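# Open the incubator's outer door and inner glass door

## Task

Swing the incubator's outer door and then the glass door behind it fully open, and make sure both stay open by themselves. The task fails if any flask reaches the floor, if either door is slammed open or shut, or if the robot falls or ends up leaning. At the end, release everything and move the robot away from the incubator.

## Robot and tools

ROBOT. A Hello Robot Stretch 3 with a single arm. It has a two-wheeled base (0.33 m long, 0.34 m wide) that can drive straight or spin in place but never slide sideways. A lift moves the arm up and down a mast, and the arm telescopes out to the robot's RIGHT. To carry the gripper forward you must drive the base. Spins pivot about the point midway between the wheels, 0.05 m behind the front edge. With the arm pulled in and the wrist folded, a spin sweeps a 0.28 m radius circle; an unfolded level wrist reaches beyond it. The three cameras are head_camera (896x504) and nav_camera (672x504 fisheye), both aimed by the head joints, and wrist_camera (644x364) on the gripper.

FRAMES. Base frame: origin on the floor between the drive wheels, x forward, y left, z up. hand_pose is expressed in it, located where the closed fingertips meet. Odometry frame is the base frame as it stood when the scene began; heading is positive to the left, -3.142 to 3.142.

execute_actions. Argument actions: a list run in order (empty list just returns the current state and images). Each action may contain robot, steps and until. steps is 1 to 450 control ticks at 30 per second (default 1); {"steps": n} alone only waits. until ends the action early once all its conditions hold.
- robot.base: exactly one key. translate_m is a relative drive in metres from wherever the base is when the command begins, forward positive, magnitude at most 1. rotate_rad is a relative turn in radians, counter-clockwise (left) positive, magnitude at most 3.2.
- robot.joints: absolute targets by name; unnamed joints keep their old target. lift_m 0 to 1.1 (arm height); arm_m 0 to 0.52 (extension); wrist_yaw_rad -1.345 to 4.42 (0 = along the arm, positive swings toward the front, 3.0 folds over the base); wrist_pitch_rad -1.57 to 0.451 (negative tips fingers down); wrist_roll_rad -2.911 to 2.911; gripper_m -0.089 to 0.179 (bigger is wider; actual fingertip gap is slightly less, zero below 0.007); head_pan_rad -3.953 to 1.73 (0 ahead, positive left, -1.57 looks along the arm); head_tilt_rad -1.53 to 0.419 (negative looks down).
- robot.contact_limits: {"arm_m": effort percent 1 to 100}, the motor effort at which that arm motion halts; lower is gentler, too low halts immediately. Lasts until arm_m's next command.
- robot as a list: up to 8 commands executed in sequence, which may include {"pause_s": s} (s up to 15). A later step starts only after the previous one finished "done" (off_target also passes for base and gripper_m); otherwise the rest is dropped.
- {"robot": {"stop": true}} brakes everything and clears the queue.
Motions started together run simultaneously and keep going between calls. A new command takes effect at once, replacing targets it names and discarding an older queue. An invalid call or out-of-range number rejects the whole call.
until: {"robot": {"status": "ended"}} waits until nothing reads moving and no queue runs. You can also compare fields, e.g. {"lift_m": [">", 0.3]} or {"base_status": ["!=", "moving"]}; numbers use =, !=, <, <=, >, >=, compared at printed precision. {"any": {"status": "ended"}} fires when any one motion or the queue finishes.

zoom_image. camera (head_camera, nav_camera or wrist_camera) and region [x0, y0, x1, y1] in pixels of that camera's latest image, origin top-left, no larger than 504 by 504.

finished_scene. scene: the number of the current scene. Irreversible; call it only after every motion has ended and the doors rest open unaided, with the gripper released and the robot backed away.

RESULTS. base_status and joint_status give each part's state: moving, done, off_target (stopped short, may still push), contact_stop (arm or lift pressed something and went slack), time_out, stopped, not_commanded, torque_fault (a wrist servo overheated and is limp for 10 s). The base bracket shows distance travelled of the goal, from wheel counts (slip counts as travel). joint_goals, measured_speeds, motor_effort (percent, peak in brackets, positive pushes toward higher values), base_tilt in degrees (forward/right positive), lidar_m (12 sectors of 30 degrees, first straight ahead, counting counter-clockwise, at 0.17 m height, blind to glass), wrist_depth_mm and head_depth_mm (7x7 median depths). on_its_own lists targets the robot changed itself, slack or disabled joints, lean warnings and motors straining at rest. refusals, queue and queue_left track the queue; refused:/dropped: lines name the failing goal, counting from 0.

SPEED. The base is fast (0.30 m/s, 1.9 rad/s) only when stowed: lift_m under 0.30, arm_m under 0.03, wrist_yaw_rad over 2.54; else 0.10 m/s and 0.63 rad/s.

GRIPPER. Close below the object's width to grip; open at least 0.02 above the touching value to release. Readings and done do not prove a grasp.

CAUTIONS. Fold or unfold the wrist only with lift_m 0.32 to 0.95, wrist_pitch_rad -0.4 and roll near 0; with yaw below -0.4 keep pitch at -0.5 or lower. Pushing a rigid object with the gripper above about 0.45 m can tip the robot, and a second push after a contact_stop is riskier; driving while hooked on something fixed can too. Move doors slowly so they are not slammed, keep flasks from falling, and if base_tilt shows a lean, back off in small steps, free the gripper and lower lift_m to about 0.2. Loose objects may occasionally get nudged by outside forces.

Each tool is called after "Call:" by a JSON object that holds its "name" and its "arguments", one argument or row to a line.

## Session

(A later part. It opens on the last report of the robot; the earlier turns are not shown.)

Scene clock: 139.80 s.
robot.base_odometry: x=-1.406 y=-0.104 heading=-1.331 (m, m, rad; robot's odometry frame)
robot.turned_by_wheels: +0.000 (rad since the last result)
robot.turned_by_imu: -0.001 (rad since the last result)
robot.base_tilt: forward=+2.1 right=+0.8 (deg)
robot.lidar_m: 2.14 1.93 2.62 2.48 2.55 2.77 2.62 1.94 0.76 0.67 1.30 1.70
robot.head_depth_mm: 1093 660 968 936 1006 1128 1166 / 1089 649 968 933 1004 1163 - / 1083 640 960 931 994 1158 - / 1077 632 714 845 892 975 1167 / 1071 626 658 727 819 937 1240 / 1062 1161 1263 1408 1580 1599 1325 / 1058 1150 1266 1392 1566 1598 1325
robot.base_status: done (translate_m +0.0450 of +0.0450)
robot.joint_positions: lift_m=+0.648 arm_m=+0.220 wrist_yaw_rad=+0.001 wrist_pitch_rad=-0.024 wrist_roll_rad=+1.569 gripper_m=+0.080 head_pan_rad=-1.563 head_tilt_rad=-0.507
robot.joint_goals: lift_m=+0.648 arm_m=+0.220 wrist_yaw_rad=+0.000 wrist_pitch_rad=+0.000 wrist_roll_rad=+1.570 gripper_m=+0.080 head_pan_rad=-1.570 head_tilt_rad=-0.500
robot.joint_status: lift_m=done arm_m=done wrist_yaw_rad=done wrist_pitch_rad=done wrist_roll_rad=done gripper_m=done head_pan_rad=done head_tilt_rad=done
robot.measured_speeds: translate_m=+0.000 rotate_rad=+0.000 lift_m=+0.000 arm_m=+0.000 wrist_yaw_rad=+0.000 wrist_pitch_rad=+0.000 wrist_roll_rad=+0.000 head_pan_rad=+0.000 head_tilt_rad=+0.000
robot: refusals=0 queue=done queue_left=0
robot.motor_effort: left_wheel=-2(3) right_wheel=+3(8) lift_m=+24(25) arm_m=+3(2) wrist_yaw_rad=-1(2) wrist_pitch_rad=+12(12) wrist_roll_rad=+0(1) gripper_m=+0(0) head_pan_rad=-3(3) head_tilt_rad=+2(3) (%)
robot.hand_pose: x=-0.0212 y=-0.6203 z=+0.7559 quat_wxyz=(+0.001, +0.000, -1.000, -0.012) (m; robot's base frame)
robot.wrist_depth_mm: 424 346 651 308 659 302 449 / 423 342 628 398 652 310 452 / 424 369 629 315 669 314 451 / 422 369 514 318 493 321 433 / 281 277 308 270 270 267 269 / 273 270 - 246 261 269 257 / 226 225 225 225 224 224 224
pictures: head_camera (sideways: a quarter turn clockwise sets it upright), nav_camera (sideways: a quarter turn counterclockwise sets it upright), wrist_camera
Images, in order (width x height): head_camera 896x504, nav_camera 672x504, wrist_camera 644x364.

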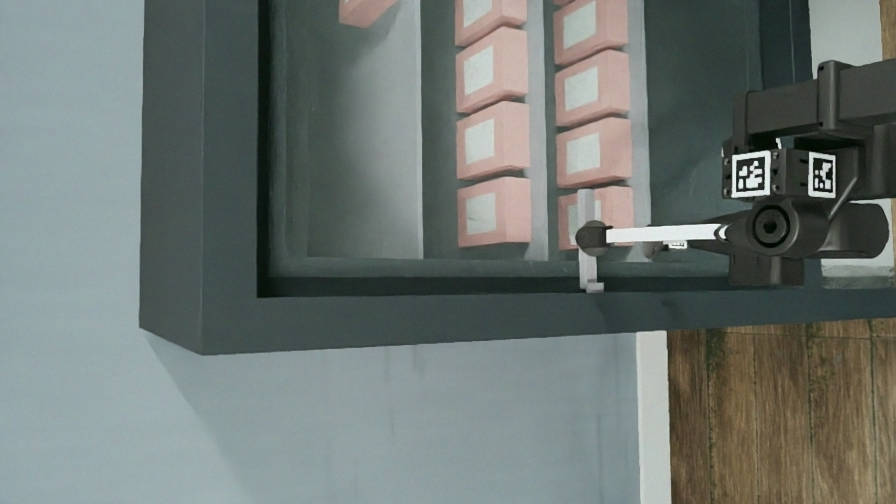

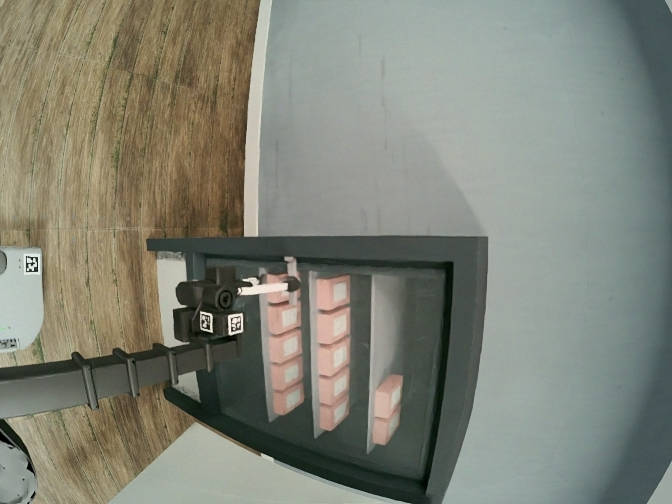

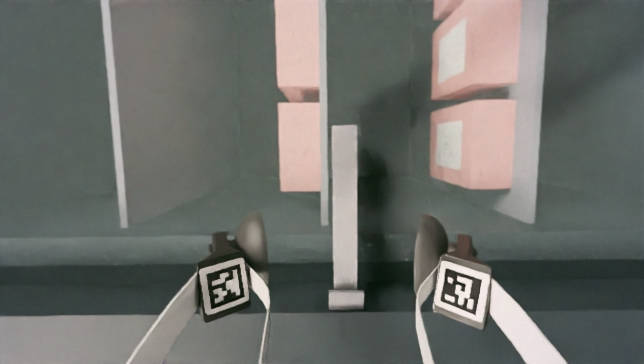

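Call:
{"name": "execute_actions", "arguments": {
  "actions": [
    {"robot":[{"joints":{"arm_m":0.275}},{"joints":{"gripper_m":-0.03}},{"joints":{"wrist_roll_rad":1.2}}],"steps":300,"until":{"robot":{"status":"ended"}}}
  ]
}}

Scene clock: 143.80 s.
robot.base_odometry: x=-1.406 y=-0.104 heading=-1.331 (m, m, rad; robot's odometry frame)
robot.turned_by_wheels: +0.000 (rad since the last result)
robot.turned_by_imu: -0.001 (rad since the last result)
robot.base_tilt: forward=+2.1 right=+0.7 (deg)
robot.lidar_m: 2.14 1.92 2.62 2.47 2.55 2.77 2.61 1.94 0.76 0.67 1.30 1.70
robot.head_depth_mm: 1094 661 969 937 1006 1131 1171 / 1087 651 964 939 1005 1200 - / 1085 643 962 932 996 1091 1206 / 1079 632 714 848 886 959 1164 / 1070 627 660 725 822 938 1240 / 1068 1163 1271 1402 1564 1597 1335 / 1061 1150 1264 1395 1561 1600 1315
robot.base_status: done (translate_m +0.0450 of +0.0450)
robot.joint_positions: lift_m=+0.648 arm_m=+0.275 wrist_yaw_rad=+0.001 wrist_pitch_rad=-0.042 wrist_roll_rad=+1.230 gripper_m=-0.029 head_pan_rad=-1.563 head_tilt_rad=-0.507
robot.joint_goals: lift_m=+0.648 arm_m=+0.275 wrist_yaw_rad=+0.000 wrist_pitch_rad=+0.000 wrist_roll_rad=+1.200 gripper_m=-0.030 head_pan_rad=-1.570 head_tilt_rad=-0.500
robot.joint_status: lift_m=done arm_m=done wrist_yaw_rad=done wrist_pitch_rad=done wrist_roll_rad=off_target gripper_m=done head_pan_rad=done head_tilt_rad=done
robot.measured_speeds: translate_m=+0.000 rotate_rad=+0.000 lift_m=+0.000 arm_m=+0.000 wrist_yaw_rad=+0.000 wrist_pitch_rad=+0.000 wrist_roll_rad=+0.000 head_pan_rad=+0.000 head_tilt_rad=+0.000
robot: refusals=0 queue=dropped queue_left=0
robot.motor_effort: left_wheel=-2(2) right_wheel=+3(4) lift_m=+24(24) arm_m=+3(4) wrist_yaw_rad=+0(1) wrist_pitch_rad=+21(21) wrist_roll_rad=-16(18) gripper_m=-17(92) head_pan_rad=-2(3) head_tilt_rad=+2(3) (%)
robot.hand_pose: x=-0.0213 y=-0.6747 z=+0.7514 quat_wxyz=(+0.170, +0.004, -0.985, -0.021) (m; robot's base frame)
robot.wrist_depth_mm: 380 265 469 252 624 360 256 / 387 286 551 272 629 324 258 / 261 315 624 259 644 314 263 / 205 245 342 264 593 273 400 / 207 209 212 242 401 276 406 / 171 190 213 - 254 270 383 / 164 166 171 180 222 225 243
pictures: head_camera (sideways: a quarter turn clockwise sets it upright), nav_camera (sideways: a quarter turn counterclockwise sets it upright), wrist_camera
Images, in order (width x height): head_camera 896x504, nav_camera 672x504, wrist_camera 644x364.

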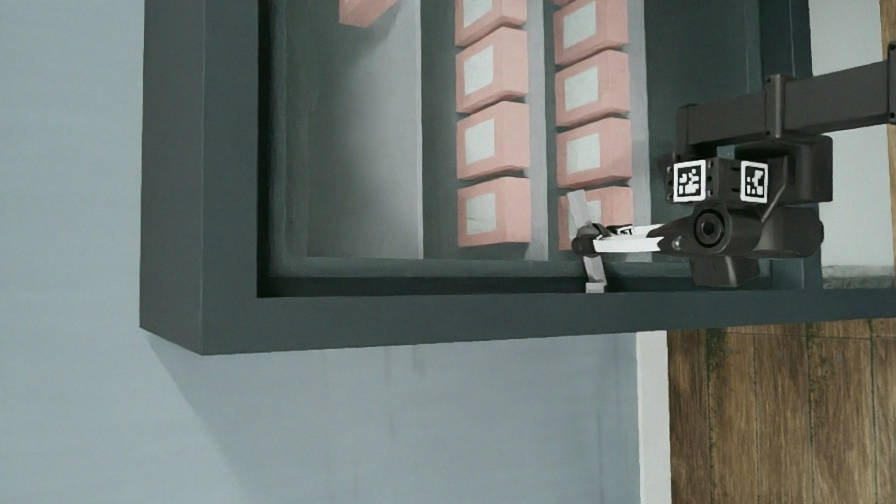

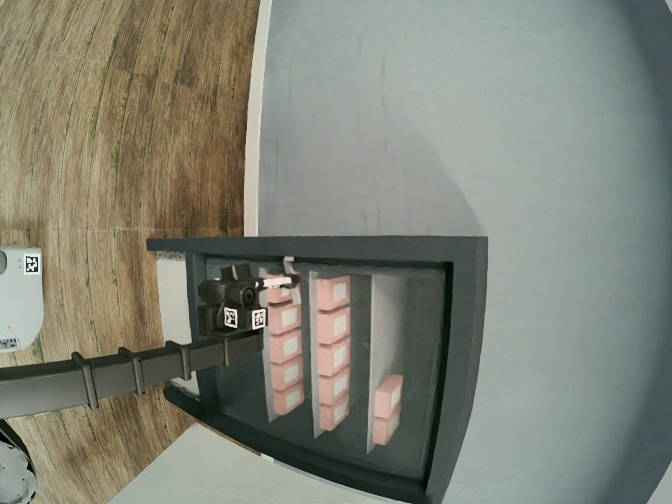

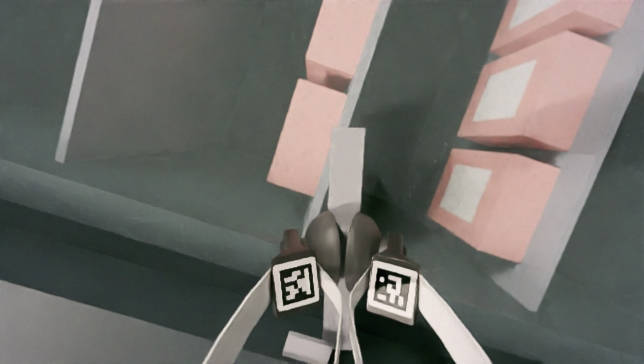

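It turns this way. Continue.

Call:
{"name": "execute_actions", "arguments": {
  "actions": [
    {"robot":{"joints":{"wrist_roll_rad":0.2}},"steps":90,"until":{"robot":{"status":"ended"}}},
    {"robot":{"joints":{"arm_m":0.15},"contact_limits":{"arm_m":20}},"steps":150,"until":{"robot":{"status":"ended"}}}
  ]
}}

Scene clock: 147.23 s.
robot.base_odometry: x=-1.406 y=-0.104 heading=-1.331 (m, m, rad; robot's odometry frame)
robot.turned_by_wheels: +0.000 (rad since the last result)
robot.turned_by_imu: -0.001 (rad since the last result)
robot.base_tilt: forward=+2.1 right=+0.8 (deg)
robot.lidar_m: 2.14 1.92 2.62 2.47 2.54 2.77 2.61 1.94 0.75 0.66 1.30 1.70
robot.head_depth_mm: 1093 663 971 934 1006 1128 1170 / 1089 653 968 936 1004 1127 1048 / 1081 641 965 932 995 1127 - / 1077 635 713 849 893 971 - / 1070 627 657 720 821 940 1238 / 1064 1157 1271 1409 1579 1600 1330 / 1059 1152 1263 1395 1559 1601 1324
robot.base_status: done (translate_m +0.0450 of +0.0450)
robot.joint_positions: lift_m=+0.648 arm_m=+0.150 wrist_yaw_rad=-0.002 wrist_pitch_rad=-0.028 wrist_roll_rad=+0.206 gripper_m=-0.029 head_pan_rad=-1.563 head_tilt_rad=-0.507
robot.joint_goals: lift_m=+0.648 arm_m=+0.150 wrist_yaw_rad=+0.000 wrist_pitch_rad=+0.000 wrist_roll_rad=+0.200 gripper_m=-0.030 head_pan_rad=-1.570 head_tilt_rad=-0.500
robot.joint_status: lift_m=done arm_m=done wrist_yaw_rad=done wrist_pitch_rad=done wrist_roll_rad=off_target gripper_m=done head_pan_rad=done head_tilt_rad=done
robot.measured_speeds: translate_m=+0.000 rotate_rad=+0.000 lift_m=+0.000 arm_m=+0.000 wrist_yaw_rad=+0.000 wrist_pitch_rad=+0.000 wrist_roll_rad=+0.000 head_pan_rad=+0.000 head_tilt_rad=+0.000
robot: refusals=0 queue=done queue_left=0
robot.motor_effort: left_wheel=-2(8) right_wheel=+2(29) lift_m=+25(24) arm_m=-2(1) wrist_yaw_rad=+1(44) wrist_pitch_rad=+14(27) wrist_roll_rad=-3(15) gripper_m=-13(21) head_pan_rad=-2(3) head_tilt_rad=+1(2) (%)
robot.contact_limits: arm_m 20 (drawing in: default 15, maximum 24; extending or still: default 21, maximum 34)
robot.hand_pose: x=-0.0219 y=-0.5507 z=+0.7552 quat_wxyz=(+0.631, +0.008, -0.776, -0.012) (m; robot's base frame)
robot.wrist_depth_mm: 816 811 299 437 574 732 586 / 842 846 267 751 751 752 381 / 863 872 274 385 382 385 594 / 879 897 281 337 794 787 597 / 917 925 291 338 499 445 413 / 960 948 940 - 416 414 612 / 992 - - 362 620 583 526
pictures: head_camera (sideways: a quarter turn clockwise sets it upright), nav_camera (sideways: a quarter turn counterclockwise sets it upright), wrist_camera
Images, in order (width x height): head_camera 896x504, nav_camera 672x504, wrist_camera 644x364.

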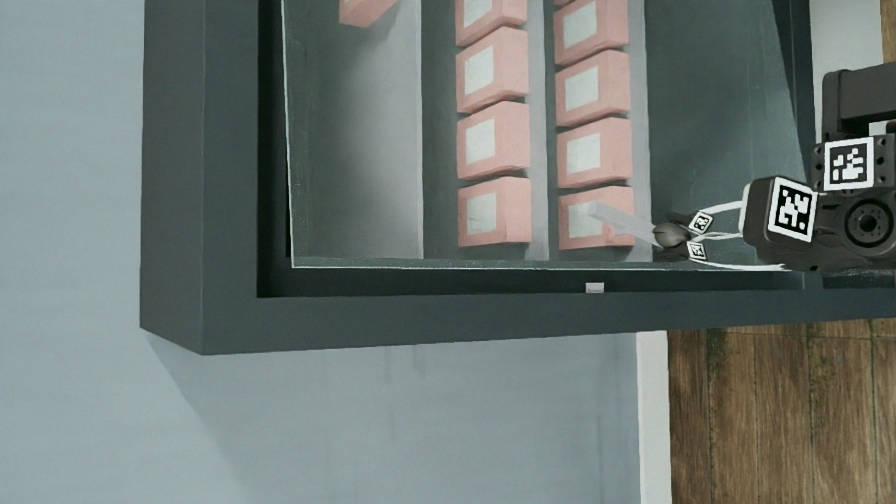

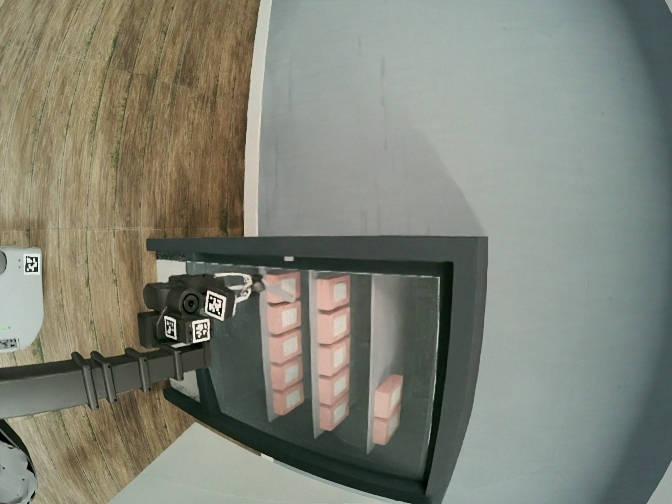

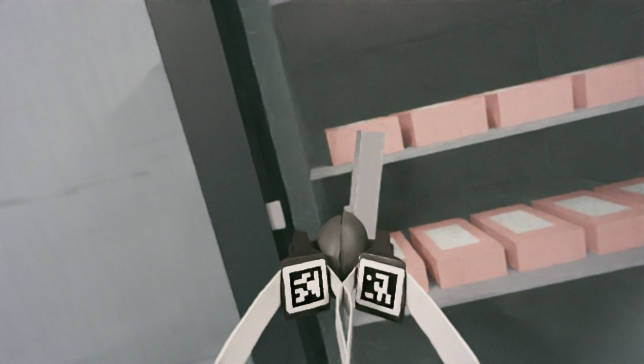

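Call:
{"name": "execute_actions", "arguments": {
  "actions": [
    {"robot":{"joints":{"arm_m":0.0,"head_tilt_rad":-0.7},"base":{"translate_m":-0.05},"contact_limits":{"arm_m":20}},"steps":150,"until":{"robot":{"status":"ended"}}}
  ]
}}

Scene clock: 149.80 s.
robot.base_odometry: x=-1.418 y=-0.055 heading=-1.331 (m, m, rad; robot's odometry frame)
robot.turned_by_wheels: +0.000 (rad since the last result)
robot.turned_by_imu: +0.000 (rad since the last result)
robot.base_tilt: forward=+2.1 right=+0.7 (deg)
robot.lidar_m: 2.19 1.97 2.61 2.48 2.54 2.72 2.57 1.93 0.76 0.67 1.30 1.71
robot.head_depth_mm: 579 897 919 1030 1169 1317 1221 / 575 1003 921 1025 1166 1322 1216 / 571 997 915 1019 1158 1316 1186 / 569 990 912 1007 1152 1321 - / 563 665 757 856 1011 1265 1208 / 564 633 1299 1557 1659 1399 1204 / 1082 1214 1372 1582 1655 1393 1205
robot.base_status: done (translate_m -0.0500 of -0.0500)
robot.joint_positions: lift_m=+0.648 arm_m=+0.002 wrist_yaw_rad=-0.001 wrist_pitch_rad=-0.027 wrist_roll_rad=+0.205 gripper_m=-0.029 head_pan_rad=-1.563 head_tilt_rad=-0.691
robot.joint_goals: lift_m=+0.648 arm_m=+0.000 wrist_yaw_rad=+0.000 wrist_pitch_rad=+0.000 wrist_roll_rad=+0.200 gripper_m=-0.030 head_pan_rad=-1.570 head_tilt_rad=-0.700
robot.joint_status: lift_m=done arm_m=done wrist_yaw_rad=done wrist_pitch_rad=done wrist_roll_rad=off_target gripper_m=done head_pan_rad=done head_tilt_rad=done
robot.measured_speeds: translate_m=+0.000 rotate_rad=+0.000 lift_m=+0.000 arm_m=+0.000 wrist_yaw_rad=+0.000 wrist_pitch_rad=+0.000 wrist_roll_rad=+0.000 head_pan_rad=+0.000 head_tilt_rad=+0.000
robot: refusals=0 queue=done queue_left=0
robot.motor_effort: left_wheel=-1(5) right_wheel=+2(4) lift_m=+25(25) arm_m=-2(1) wrist_yaw_rad=+0(2) wrist_pitch_rad=+13(14) wrist_roll_rad=-2(2) gripper_m=-12(13) head_pan_rad=-3(2) head_tilt_rad=-4(16) (%)
robot.contact_limits: arm_m 20 (drawing in: default 15, maximum 24; extending or still: default 21, maximum 34)
robot.hand_pose: x=-0.0217 y=-0.4023 z=+0.7555 quat_wxyz=(+0.631, +0.008, -0.775, -0.011) (m; robot's base frame)
robot.wrist_depth_mm: 959 983 446 835 627 681 539 / 989 993 443 879 909 755 518 / - - 466 612 530 758 582 / - - 472 938 943 684 558 / - - 495 496 568 593 600 / - - - - 813 716 630 / - - - 537 628 575 548
pictures: head_camera (sideways: a quarter turn clockwise sets it upright), nav_camera (sideways: a quarter turn counterclockwise sets it upright), wrist_camera
Images, in order (width x height): head_camera 896x504, nav_camera 672x504, wrist_camera 644x364.

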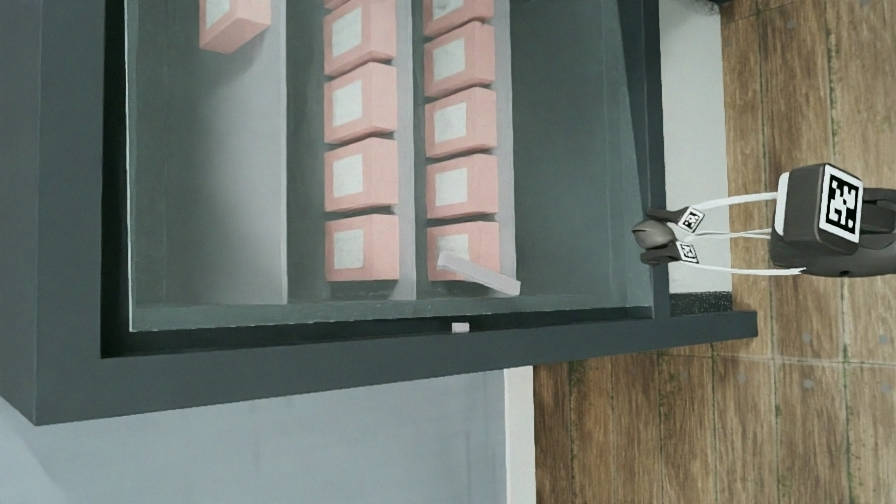

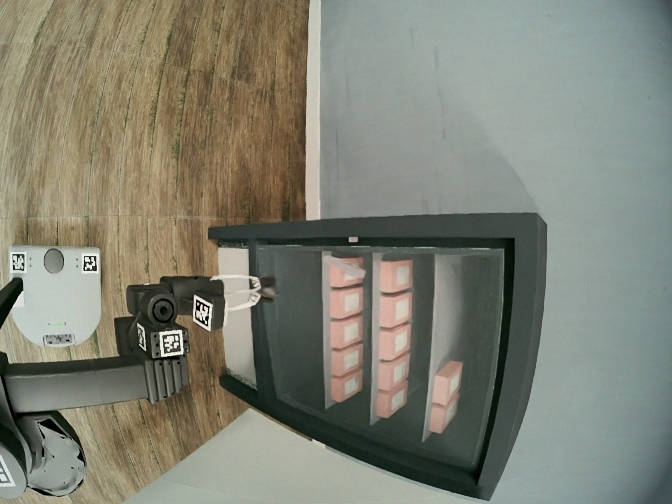

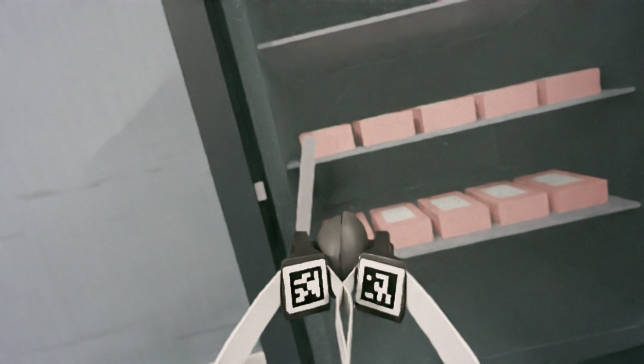

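Call:
{"name": "execute_actions", "arguments": {
  "actions": [
    {"robot":[{"joints":{"gripper_m":0.08,"wrist_roll_rad":0.05},"base":{"translate_m":0.06}},{"joints":{"arm_m":0.2}}],"steps":300,"until":{"robot":{"status":"ended"}}}
  ]
}}

Scene clock: 155.00 s.
robot.base_odometry: x=-1.404 y=-0.113 heading=-1.331 (m, m, rad; robot's odometry frame)
robot.turned_by_wheels: +0.000 (rad since the last result)
robot.turned_by_imu: -0.001 (rad since the last result)
robot.base_tilt: forward=+2.1 right=+0.8 (deg)
robot.lidar_m: 2.13 1.92 2.61 2.48 2.55 2.78 2.62 1.93 0.76 0.66 1.30 1.70
robot.head_depth_mm: 573 950 928 1028 1171 1320 1233 / 571 945 916 1024 1197 - 1186 / 569 937 915 1019 1199 - 1212 / 566 690 785 896 1107 1273 1213 / 562 621 724 854 1579 1343 1213 / 1081 1218 1385 1602 1657 1394 1207 / 1073 1209 1368 1581 1645 1401 1200
robot.base_status: done (translate_m +0.0600 of +0.0600)
robot.joint_positions: lift_m=+0.648 arm_m=+0.200 wrist_yaw_rad=-0.001 wrist_pitch_rad=-0.026 wrist_roll_rad=+0.055 gripper_m=+0.080 head_pan_rad=-1.563 head_tilt_rad=-0.691
robot.joint_goals: lift_m=+0.648 arm_m=+0.200 wrist_yaw_rad=+0.000 wrist_pitch_rad=+0.000 wrist_roll_rad=+0.050 gripper_m=+0.080 head_pan_rad=-1.570 head_tilt_rad=-0.700
robot.joint_status: lift_m=done arm_m=done wrist_yaw_rad=done wrist_pitch_rad=done wrist_roll_rad=done gripper_m=done head_pan_rad=done head_tilt_rad=done
robot.measured_speeds: translate_m=+0.000 rotate_rad=+0.000 lift_m=+0.000 arm_m=+0.000 wrist_yaw_rad=+0.000 wrist_pitch_rad=+0.000 wrist_roll_rad=+0.000 head_pan_rad=+0.000 head_tilt_rad=+0.000
robot: refusals=0 queue=done queue_left=0
robot.motor_effort: left_wheel=-2(3) right_wheel=+2(7) lift_m=+24(25) arm_m=+3(4) wrist_yaw_rad=+0(0) wrist_pitch_rad=+13(13) wrist_roll_rad=-3(1) gripper_m=+0(79) head_pan_rad=-3(2) head_tilt_rad=-4(4) (%)
robot.hand_pose: x=-0.0216 y=-0.6002 z=+0.7556 quat_wxyz=(+0.688, +0.009, -0.726, -0.010) (m; robot's base frame)
robot.wrist_depth_mm: 781 778 212 385 472 511 546 / 808 798 218 683 696 706 636 / 830 826 223 334 344 338 337 / 843 837 230 312 339 758 620 / 886 878 237 290 660 638 594 / 910 909 245 297 367 395 372 / 941 924 254 308 372 372 371
pictures: head_camera (sideways: a quarter turn clockwise sets it upright), nav_camera (sideways: a quarter turn counterclockwise sets it upright), wrist_camera
Images, in order (width x height): head_camera 896x504, nav_camera 672x504, wrist_camera 644x364.

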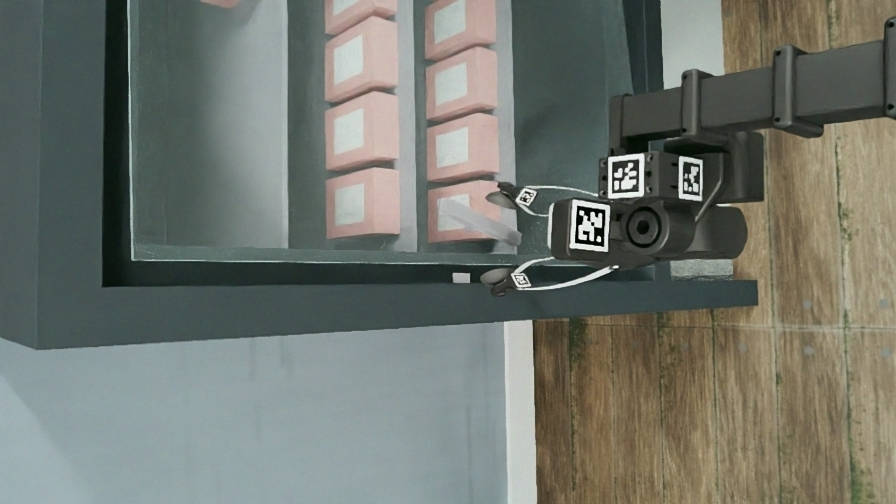

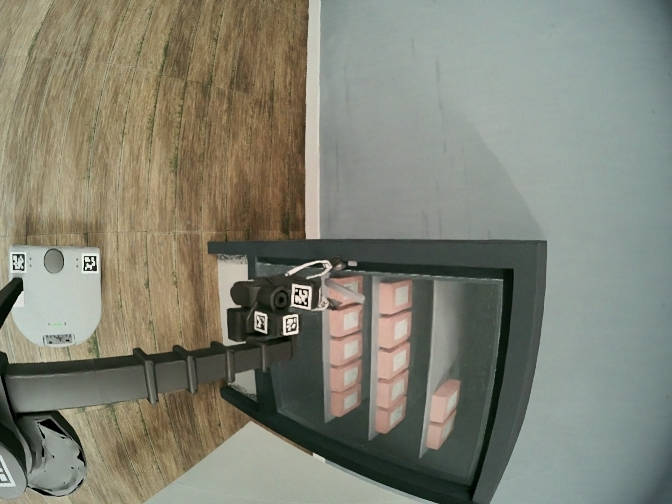

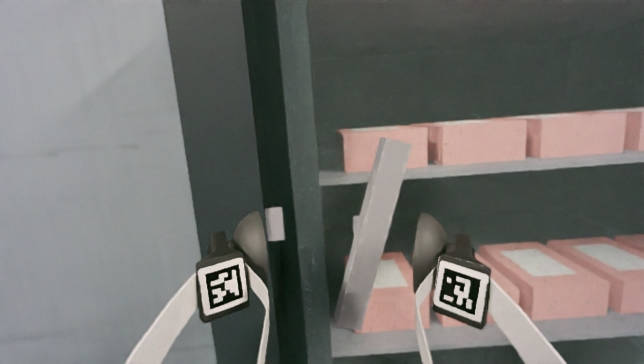

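Call:
{"name": "execute_actions", "arguments": {
  "actions": [
    {"robot":[{"joints":{"gripper_m":0.06,"wrist_roll_rad":0.25},"base":{"translate_m":-0.025}},{"joints":{"arm_m":0.27},"contact_limits":{"arm_m":12}}],"steps":300,"until":{"robot":{"status":"ended"}}}
  ]
}}

Scene clock: 157.97 s.
robot.base_odometry: x=-1.410 y=-0.089 heading=-1.331 (m, m, rad; robot's odometry frame)
robot.turned_by_wheels: +0.000 (rad since the last result)
robot.turned_by_imu: +0.000 (rad since the last result)
robot.base_tilt: forward=+2.1 right=+0.8 (deg)
robot.lidar_m: 2.16 1.94 2.61 2.48 2.54 2.75 2.60 1.93 0.76 0.67 1.30 1.70
robot.head_depth_mm: 576 946 921 1025 1167 1326 1241 / 574 1003 917 1030 1231 - - / 569 992 917 1022 - 1310 1214 / 564 929 879 907 1087 1304 1212 / 558 633 710 838 1041 1310 1205 / 1065 1212 1380 1609 1653 1399 1204 / 1074 1210 1373 1595 1648 1393 1204
robot.base_status: done (translate_m -0.0250 of -0.0250)
robot.joint_positions: lift_m=+0.648 arm_m=+0.270 wrist_yaw_rad=+0.001 wrist_pitch_rad=-0.026 wrist_roll_rad=+0.246 gripper_m=+0.060 head_pan_rad=-1.563 head_tilt_rad=-0.692
robot.joint_goals: lift_m=+0.648 arm_m=+0.270 wrist_yaw_rad=+0.000 wrist_pitch_rad=+0.000 wrist_roll_rad=+0.250 gripper_m=+0.060 head_pan_rad=-1.570 head_tilt_rad=-0.700
robot.joint_status: lift_m=done arm_m=done wrist_yaw_rad=done wrist_pitch_rad=done wrist_roll_rad=done gripper_m=done head_pan_rad=done head_tilt_rad=done
robot.measured_speeds: translate_m=+0.000 rotate_rad=+0.000 lift_m=+0.000 arm_m=+0.000 wrist_yaw_rad=+0.000 wrist_pitch_rad=+0.000 wrist_roll_rad=+0.000 head_pan_rad=+0.000 head_tilt_rad=+0.000
robot: refusals=0 queue=done queue_left=0
robot.motor_effort: left_wheel=-2(5) right_wheel=+2(4) lift_m=+25(24) arm_m=+3(3) wrist_yaw_rad=-1(3) wrist_pitch_rad=+13(13) wrist_roll_rad=+2(7) gripper_m=-1(73) head_pan_rad=-3(2) head_tilt_rad=-3(4) (%)
robot.contact_limits: arm_m 12 (drawing in: default 15, maximum 24; extending or still: default 21, maximum 34)
robot.hand_pose: x=-0.0211 y=-0.6702 z=+0.7556 quat_wxyz=(+0.615, +0.009, -0.788, -0.010) (m; robot's base frame)
robot.wrist_depth_mm: 146 186 244 452 615 615 552 / 150 171 202 630 631 627 262 / 154 158 205 520 266 264 264 / 160 160 210 252 669 667 585 / 804 163 213 246 630 508 366 / 810 168 173 250 378 326 294 / 847 174 205 233 301 298 291
pictures: head_camera (sideways: a quarter turn clockwise sets it upright), nav_camera (sideways: a quarter turn counterclockwise sets it upright), wrist_camera
Images, in order (width x height): head_camera 896x504, nav_camera 672x504, wrist_camera 644x364.

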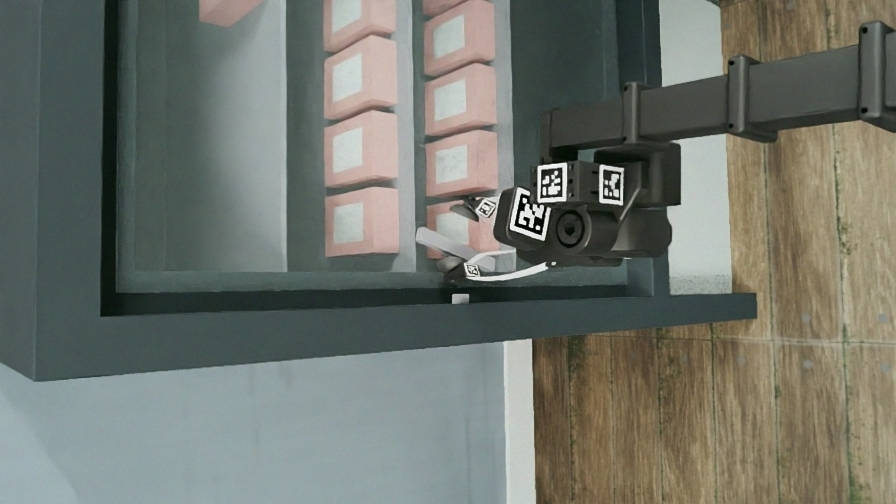

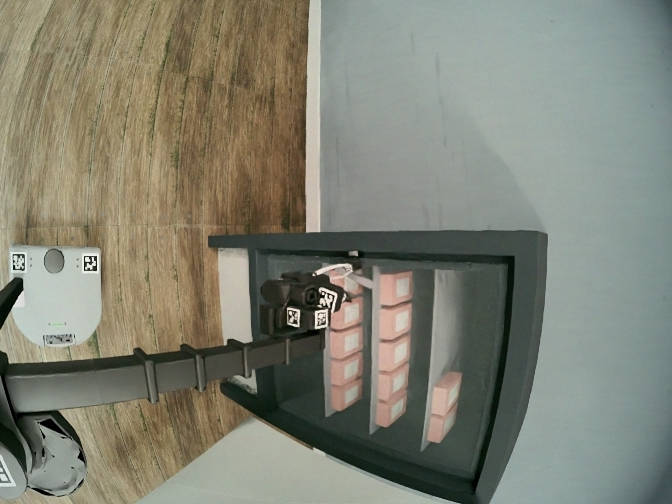

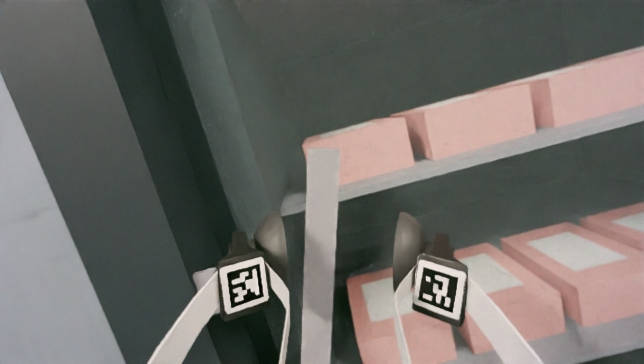

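Call:
{"name": "execute_actions", "arguments": {
  "actions": [
    {"robot":[{"base":{"translate_m":0.012}},{"joints":{"gripper_m":-0.06}},{"pause_s":0.5},{"joints":{"arm_m":0.12},"contact_limits":{"arm_m":20}}],"steps":300,"until":{"robot":{"status":"ended"}}}
  ]
}}

Scene clock: 163.23 s.
robot.base_odometry: x=-1.407 y=-0.101 heading=-1.331 (m, m, rad; robot's odometry frame)
robot.turned_by_wheels: +0.000 (rad since the last result)
robot.turned_by_imu: -0.001 (rad since the last result)
robot.base_tilt: forward=+2.1 right=+0.8 (deg)
robot.lidar_m: 2.15 1.93 2.61 2.48 2.54 2.76 2.61 1.93 0.76 0.67 1.30 1.70
robot.head_depth_mm: 576 950 920 1027 1172 1322 1228 / 573 1000 916 1025 1165 1238 - / 570 997 915 1020 1162 - - / 565 881 795 917 1070 - 1185 / 558 625 722 845 1043 1341 1203 / 1087 1213 1379 1592 1658 1400 1203 / 1080 1209 1370 1588 1652 1388 1199
robot.base_status: done (translate_m +0.0120 of +0.0120)
robot.joint_positions: lift_m=+0.648 arm_m=+0.120 wrist_yaw_rad=-0.001 wrist_pitch_rad=-0.026 wrist_roll_rad=+0.254 gripper_m=-0.050 head_pan_rad=-1.563 head_tilt_rad=-0.692
robot.joint_goals: lift_m=+0.648 arm_m=+0.120 wrist_yaw_rad=+0.000 wrist_pitch_rad=+0.000 wrist_roll_rad=+0.250 gripper_m=-0.051 head_pan_rad=-1.570 head_tilt_rad=-0.700
robot.joint_status: lift_m=done arm_m=done wrist_yaw_rad=done wrist_pitch_rad=done wrist_roll_rad=done gripper_m=done head_pan_rad=done head_tilt_rad=done
robot.measured_speeds: translate_m=+0.000 rotate_rad=+0.000 lift_m=+0.000 arm_m=+0.000 wrist_yaw_rad=+0.000 wrist_pitch_rad=+0.000 wrist_roll_rad=+0.000 head_pan_rad=+0.000 head_tilt_rad=+0.000
robot: refusals=0 queue=done queue_left=0
robot.on_its_own: gripper_m is held at -0.051, not at your -0.060, by its stall guard, which is not easing now
robot.motor_effort: left_wheel=-1(9) right_wheel=+2(33) lift_m=+24(24) arm_m=-2(3) wrist_yaw_rad=+2(52) wrist_pitch_rad=+13(14) wrist_roll_rad=-2(4) gripper_m=-20(100) head_pan_rad=-2(2) head_tilt_rad=-3(3) (%)
robot.contact_limits: arm_m 20 (drawing in: default 15, maximum 24; extending or still: default 21, maximum 34)
robot.hand_pose: x=-0.0218 y=-0.5208 z=+0.7557 quat_wxyz=(+0.612, +0.008, -0.791, -0.011) (m; robot's base frame)
robot.wrist_depth_mm: 845 849 331 458 608 742 583 / 878 870 297 769 767 730 404 / 905 894 302 413 414 815 627 / 917 928 312 365 832 745 500 / 957 968 323 370 487 443 443 / 977 979 996 - 445 660 626 / 981 - - 385 621 564 511
pictures: head_camera (sideways: a quarter turn clockwise sets it upright), nav_camera (sideways: a quarter turn counterclockwise sets it upright), wrist_camera
Images, in order (width x height): head_camera 896x504, nav_camera 672x504, wrist_camera 644x364.

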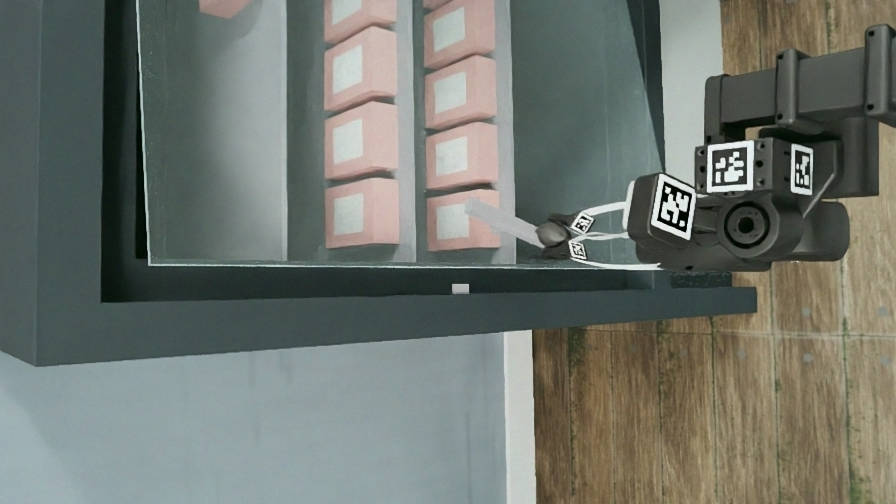

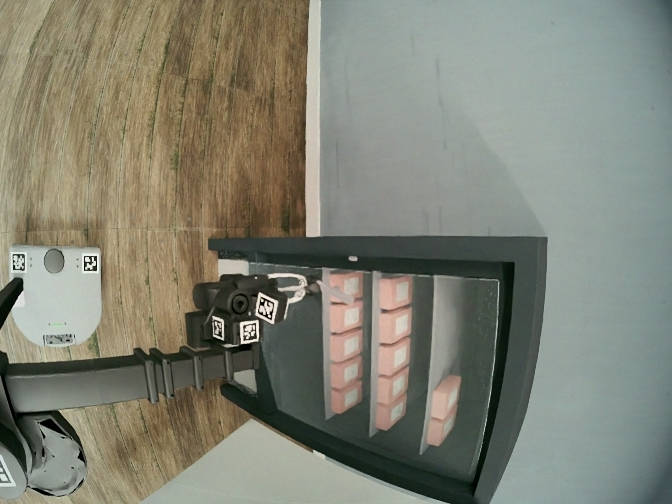

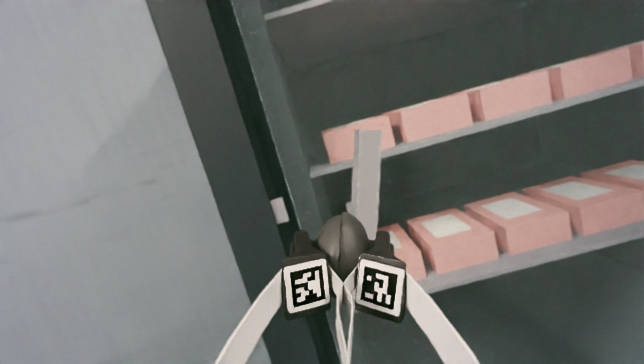

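Call:
{"name": "execute_actions", "arguments": {
  "actions": [
    {"robot":[{"joints":{"gripper_m":0.05},"base":{"translate_m":-0.015}},{"joints":{"arm_m":0.265},"contact_limits":{"arm_m":12}},{"joints":{"gripper_m":-0.045}}],"steps":300,"until":{"robot":{"status":"ended"}}}
  ]
}}

Call:
{"name": "execute_actions", "arguments": {
  "actions": [
    {"robot":{"joints":{"arm_m":0.21},"contact_limits":{"arm_m":20}},"steps":300,"until":{"robot":{"status":"ended"}}}
  ]
}}

Scene clock: 169.17 s.
robot.base_odometry: x=-1.410 y=-0.086 heading=-1.330 (m, m, rad; robot's odometry frame)
robot.turned_by_wheels: +0.000 (rad since the last result)
robot.turned_by_imu: +0.000 (rad since the last result)
robot.base_tilt: forward=+2.1 right=+0.7 (deg)
robot.lidar_m: 2.17 1.94 2.61 2.47 2.54 2.74 2.59 1.94 0.76 0.67 1.30 1.70
robot.head_depth_mm: 575 1004 920 1031 1169 1320 1229 / 573 998 917 1021 1212 - - / 569 993 911 1020 - 1316 1209 / 562 929 878 897 1072 1314 1211 / 556 633 723 838 1017 1310 1206 / 1067 1198 1384 1604 1651 1394 1206 / 1078 1209 1371 1590 1656 1400 1203
robot.base_status: done (translate_m -0.0150 of -0.0150)
robot.joint_positions: lift_m=+0.648 arm_m=+0.265 wrist_yaw_rad=+0.023 wrist_pitch_rad=-0.018 wrist_roll_rad=+0.256 gripper_m=-0.044 head_pan_rad=-1.563 head_tilt_rad=-0.693
robot.joint_goals: lift_m=+0.648 arm_m=+0.265 wrist_yaw_rad=+0.000 wrist_pitch_rad=+0.000 wrist_roll_rad=+0.250 gripper_m=-0.045 head_pan_rad=-1.570 head_tilt_rad=-0.700
robot.joint_status: lift_m=done arm_m=done wrist_yaw_rad=done wrist_pitch_rad=done wrist_roll_rad=done gripper_m=done head_pan_rad=done head_tilt_rad=done
robot.measured_speeds: translate_m=+0.000 rotate_rad=+0.000 lift_m=+0.000 arm_m=+0.000 wrist_yaw_rad=+0.000 wrist_pitch_rad=+0.000 wrist_roll_rad=+0.000 head_pan_rad=+0.000 head_tilt_rad=+0.000
robot: refusals=0 queue=done queue_left=0
robot.on_its_own: wrist_yaw_rad is at rest, and its effort (-21) is outside its rest range (-12 to +12)
robot.motor_effort: left_wheel=+3(5) right_wheel=-13(13) lift_m=+24(24) arm_m=+3(7) wrist_yaw_rad=-21(22) wrist_pitch_rad=+8(13) wrist_roll_rad=-3(3) gripper_m=-39(100) head_pan_rad=-2(2) head_tilt_rad=-3(4) (%)
robot.contact_limits: arm_m 12 (drawing in: default 15, maximum 24; extending or still: default 21, maximum 34)
robot.hand_pose: x=-0.0156 y=-0.6654 z=+0.7578 quat_wxyz=(+0.611, +0.015, -0.791, +0.000) (m; robot's base frame)
robot.wrist_depth_mm: 154 178 218 431 591 609 574 / 158 163 207 636 637 634 260 / 163 163 211 525 269 265 265 / 791 167 216 249 272 673 596 / 829 171 219 162 614 514 370 / 848 177 179 166 376 323 293 / 870 184 202 237 304 299 290
pictures: head_camera (sideways: a quarter turn clockwise sets it upright), nav_camera (sideways: a quarter turn counterclockwise sets it upright), wrist_camera
Images, in order (width x height): head_camera 896x504, nav_camera 672x504, wrist_camera 644x364.

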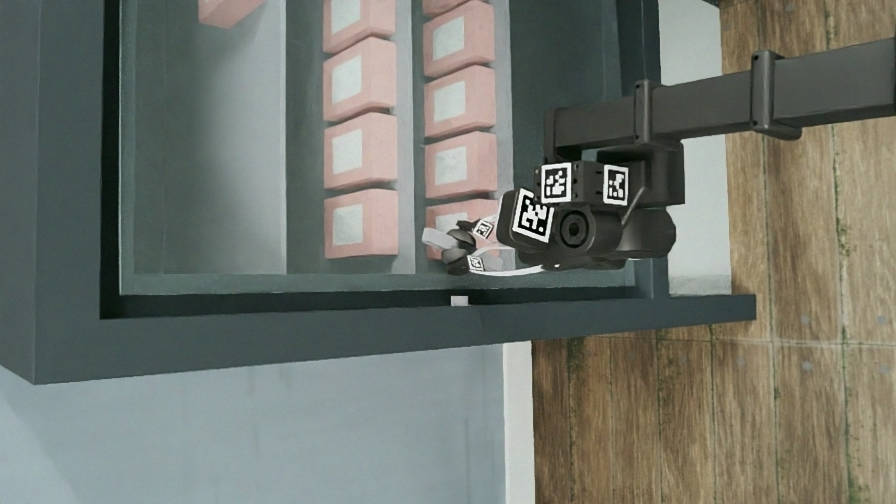

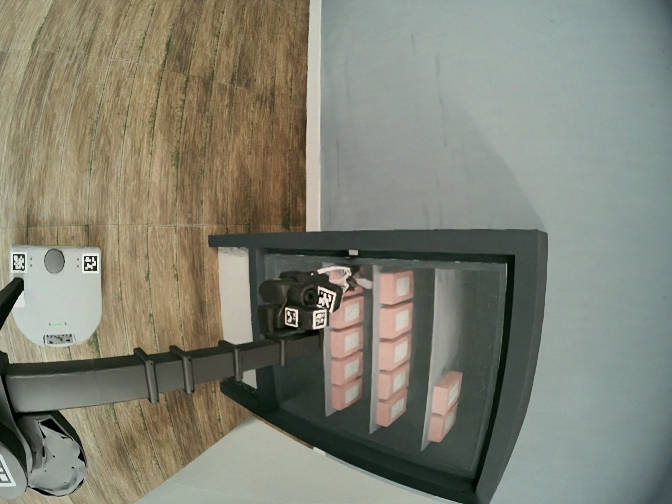

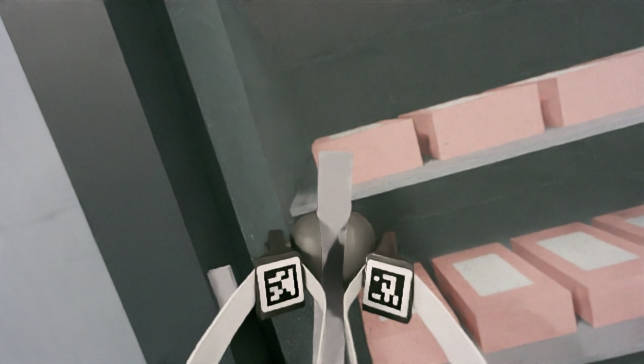

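Scene clock: 170.57 s.
robot.base_odometry: x=-1.410 y=-0.086 heading=-1.331 (m, m, rad; robot's odometry frame)
robot.turned_by_wheels: -0.001 (rad since the last result)
robot.turned_by_imu: -0.001 (rad since the last result)
robot.base_tilt: forward=+2.1 right=+0.8 (deg)
robot.lidar_m: 2.17 1.94 2.61 2.47 2.54 2.75 2.59 1.94 0.76 0.67 1.30 1.70
robot.head_depth_mm: 577 1004 918 1030 1165 1316 1219 / 573 999 916 1018 1195 - 1187 / 569 996 911 1019 1226 - 1211 / 563 930 880 899 1108 1317 1211 / 556 633 725 825 1015 1309 1205 / 1051 1195 1382 1590 1664 1397 1208 / 1078 1212 1375 1598 1641 1392 1199
robot.base_status: done (translate_m -0.0150 of -0.0150)
robot.joint_positions: lift_m=+0.648 arm_m=+0.210 wrist_yaw_rad=+0.016 wrist_pitch_rad=-0.013 wrist_roll_rad=+0.256 gripper_m=-0.038 head_pan_rad=-1.563 head_tilt_rad=-0.693
robot.joint_goals: lift_m=+0.648 arm_m=+0.210 wrist_yaw_rad=+0.039 wrist_pitch_rad=+0.000 wrist_roll_rad=+0.250 gripper_m=-0.039 head_pan_rad=-1.570 head_tilt_rad=-0.700
robot.joint_status: lift_m=done arm_m=done wrist_yaw_rad=done wrist_pitch_rad=done wrist_roll_rad=done gripper_m=done head_pan_rad=done head_tilt_rad=done
robot.measured_speeds: translate_m=+0.000 rotate_rad=+0.000 lift_m=+0.000 arm_m=+0.000 wrist_yaw_rad=+0.000 wrist_pitch_rad=+0.000 wrist_roll_rad=+0.000 head_pan_rad=+0.000 head_tilt_rad=+0.000
robot: refusals=0 queue=done queue_left=0
robot.on_its_own: wrist_yaw_rad is held at +0.039, not at your +0.000, by its stall guard, which is still easing; gripper_m is held at -0.039, not at your -0.045, by its stall guard, which is still easing
robot.motor_effort: left_wheel=-5(5) right_wheel=+15(15) lift_m=+24(23) arm_m=-2(2) wrist_yaw_rad=+21(22) wrist_pitch_rad=+6(9) wrist_roll_rad=-4(4) gripper_m=-19(31) head_pan_rad=-3(3) head_tilt_rad=-3(3) (%)
robot.contact_limits: arm_m 20 (drawing in: default 15, maximum 24; extending or still: default 21, maximum 34)
robot.hand_pose: x=-0.0174 y=-0.6112 z=+0.7591 quat_wxyz=(+0.611, +0.010, -0.791, -0.001) (m; robot's base frame)
robot.wrist_depth_mm: 776 206 254 415 571 674 570 / 790 210 258 685 687 687 318 / 817 215 262 619 325 320 572 / 848 223 266 273 730 714 600 / 860 868 231 163 629 438 378 / 905 884 234 - - 353 346 / 919 914 241 293 358 517 515
pictures: head_camera (sideways: a quarter turn clockwise sets it upright), nav_camera (sideways: a quarter turn counterclockwise sets it upright), wrist_camera
Images, in order (width x height): head_camera 896x504, nav_camera 672x504, wrist_camera 644x364.

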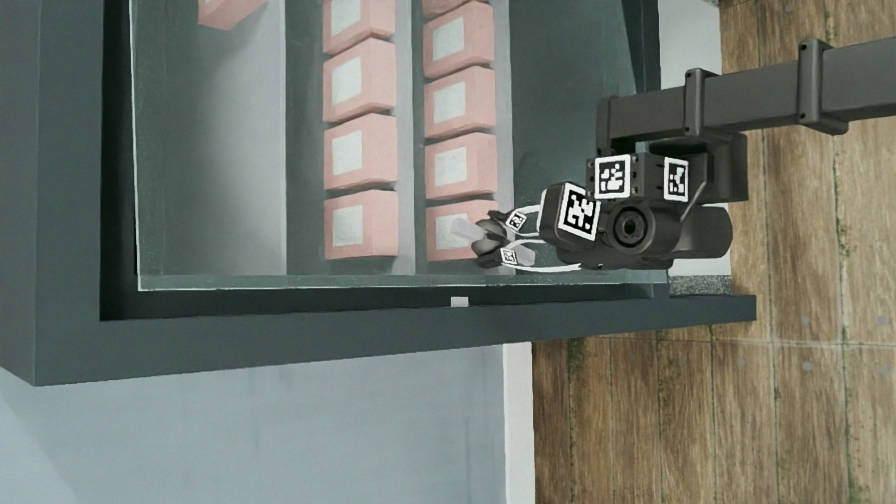

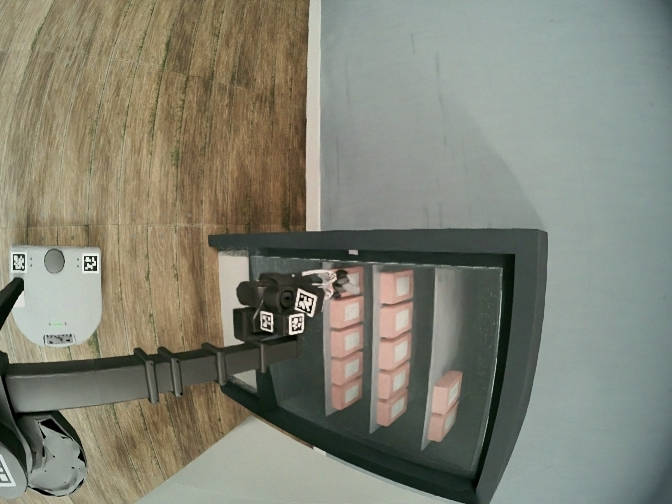

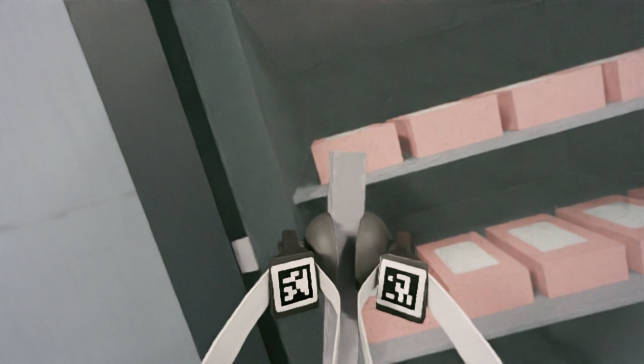

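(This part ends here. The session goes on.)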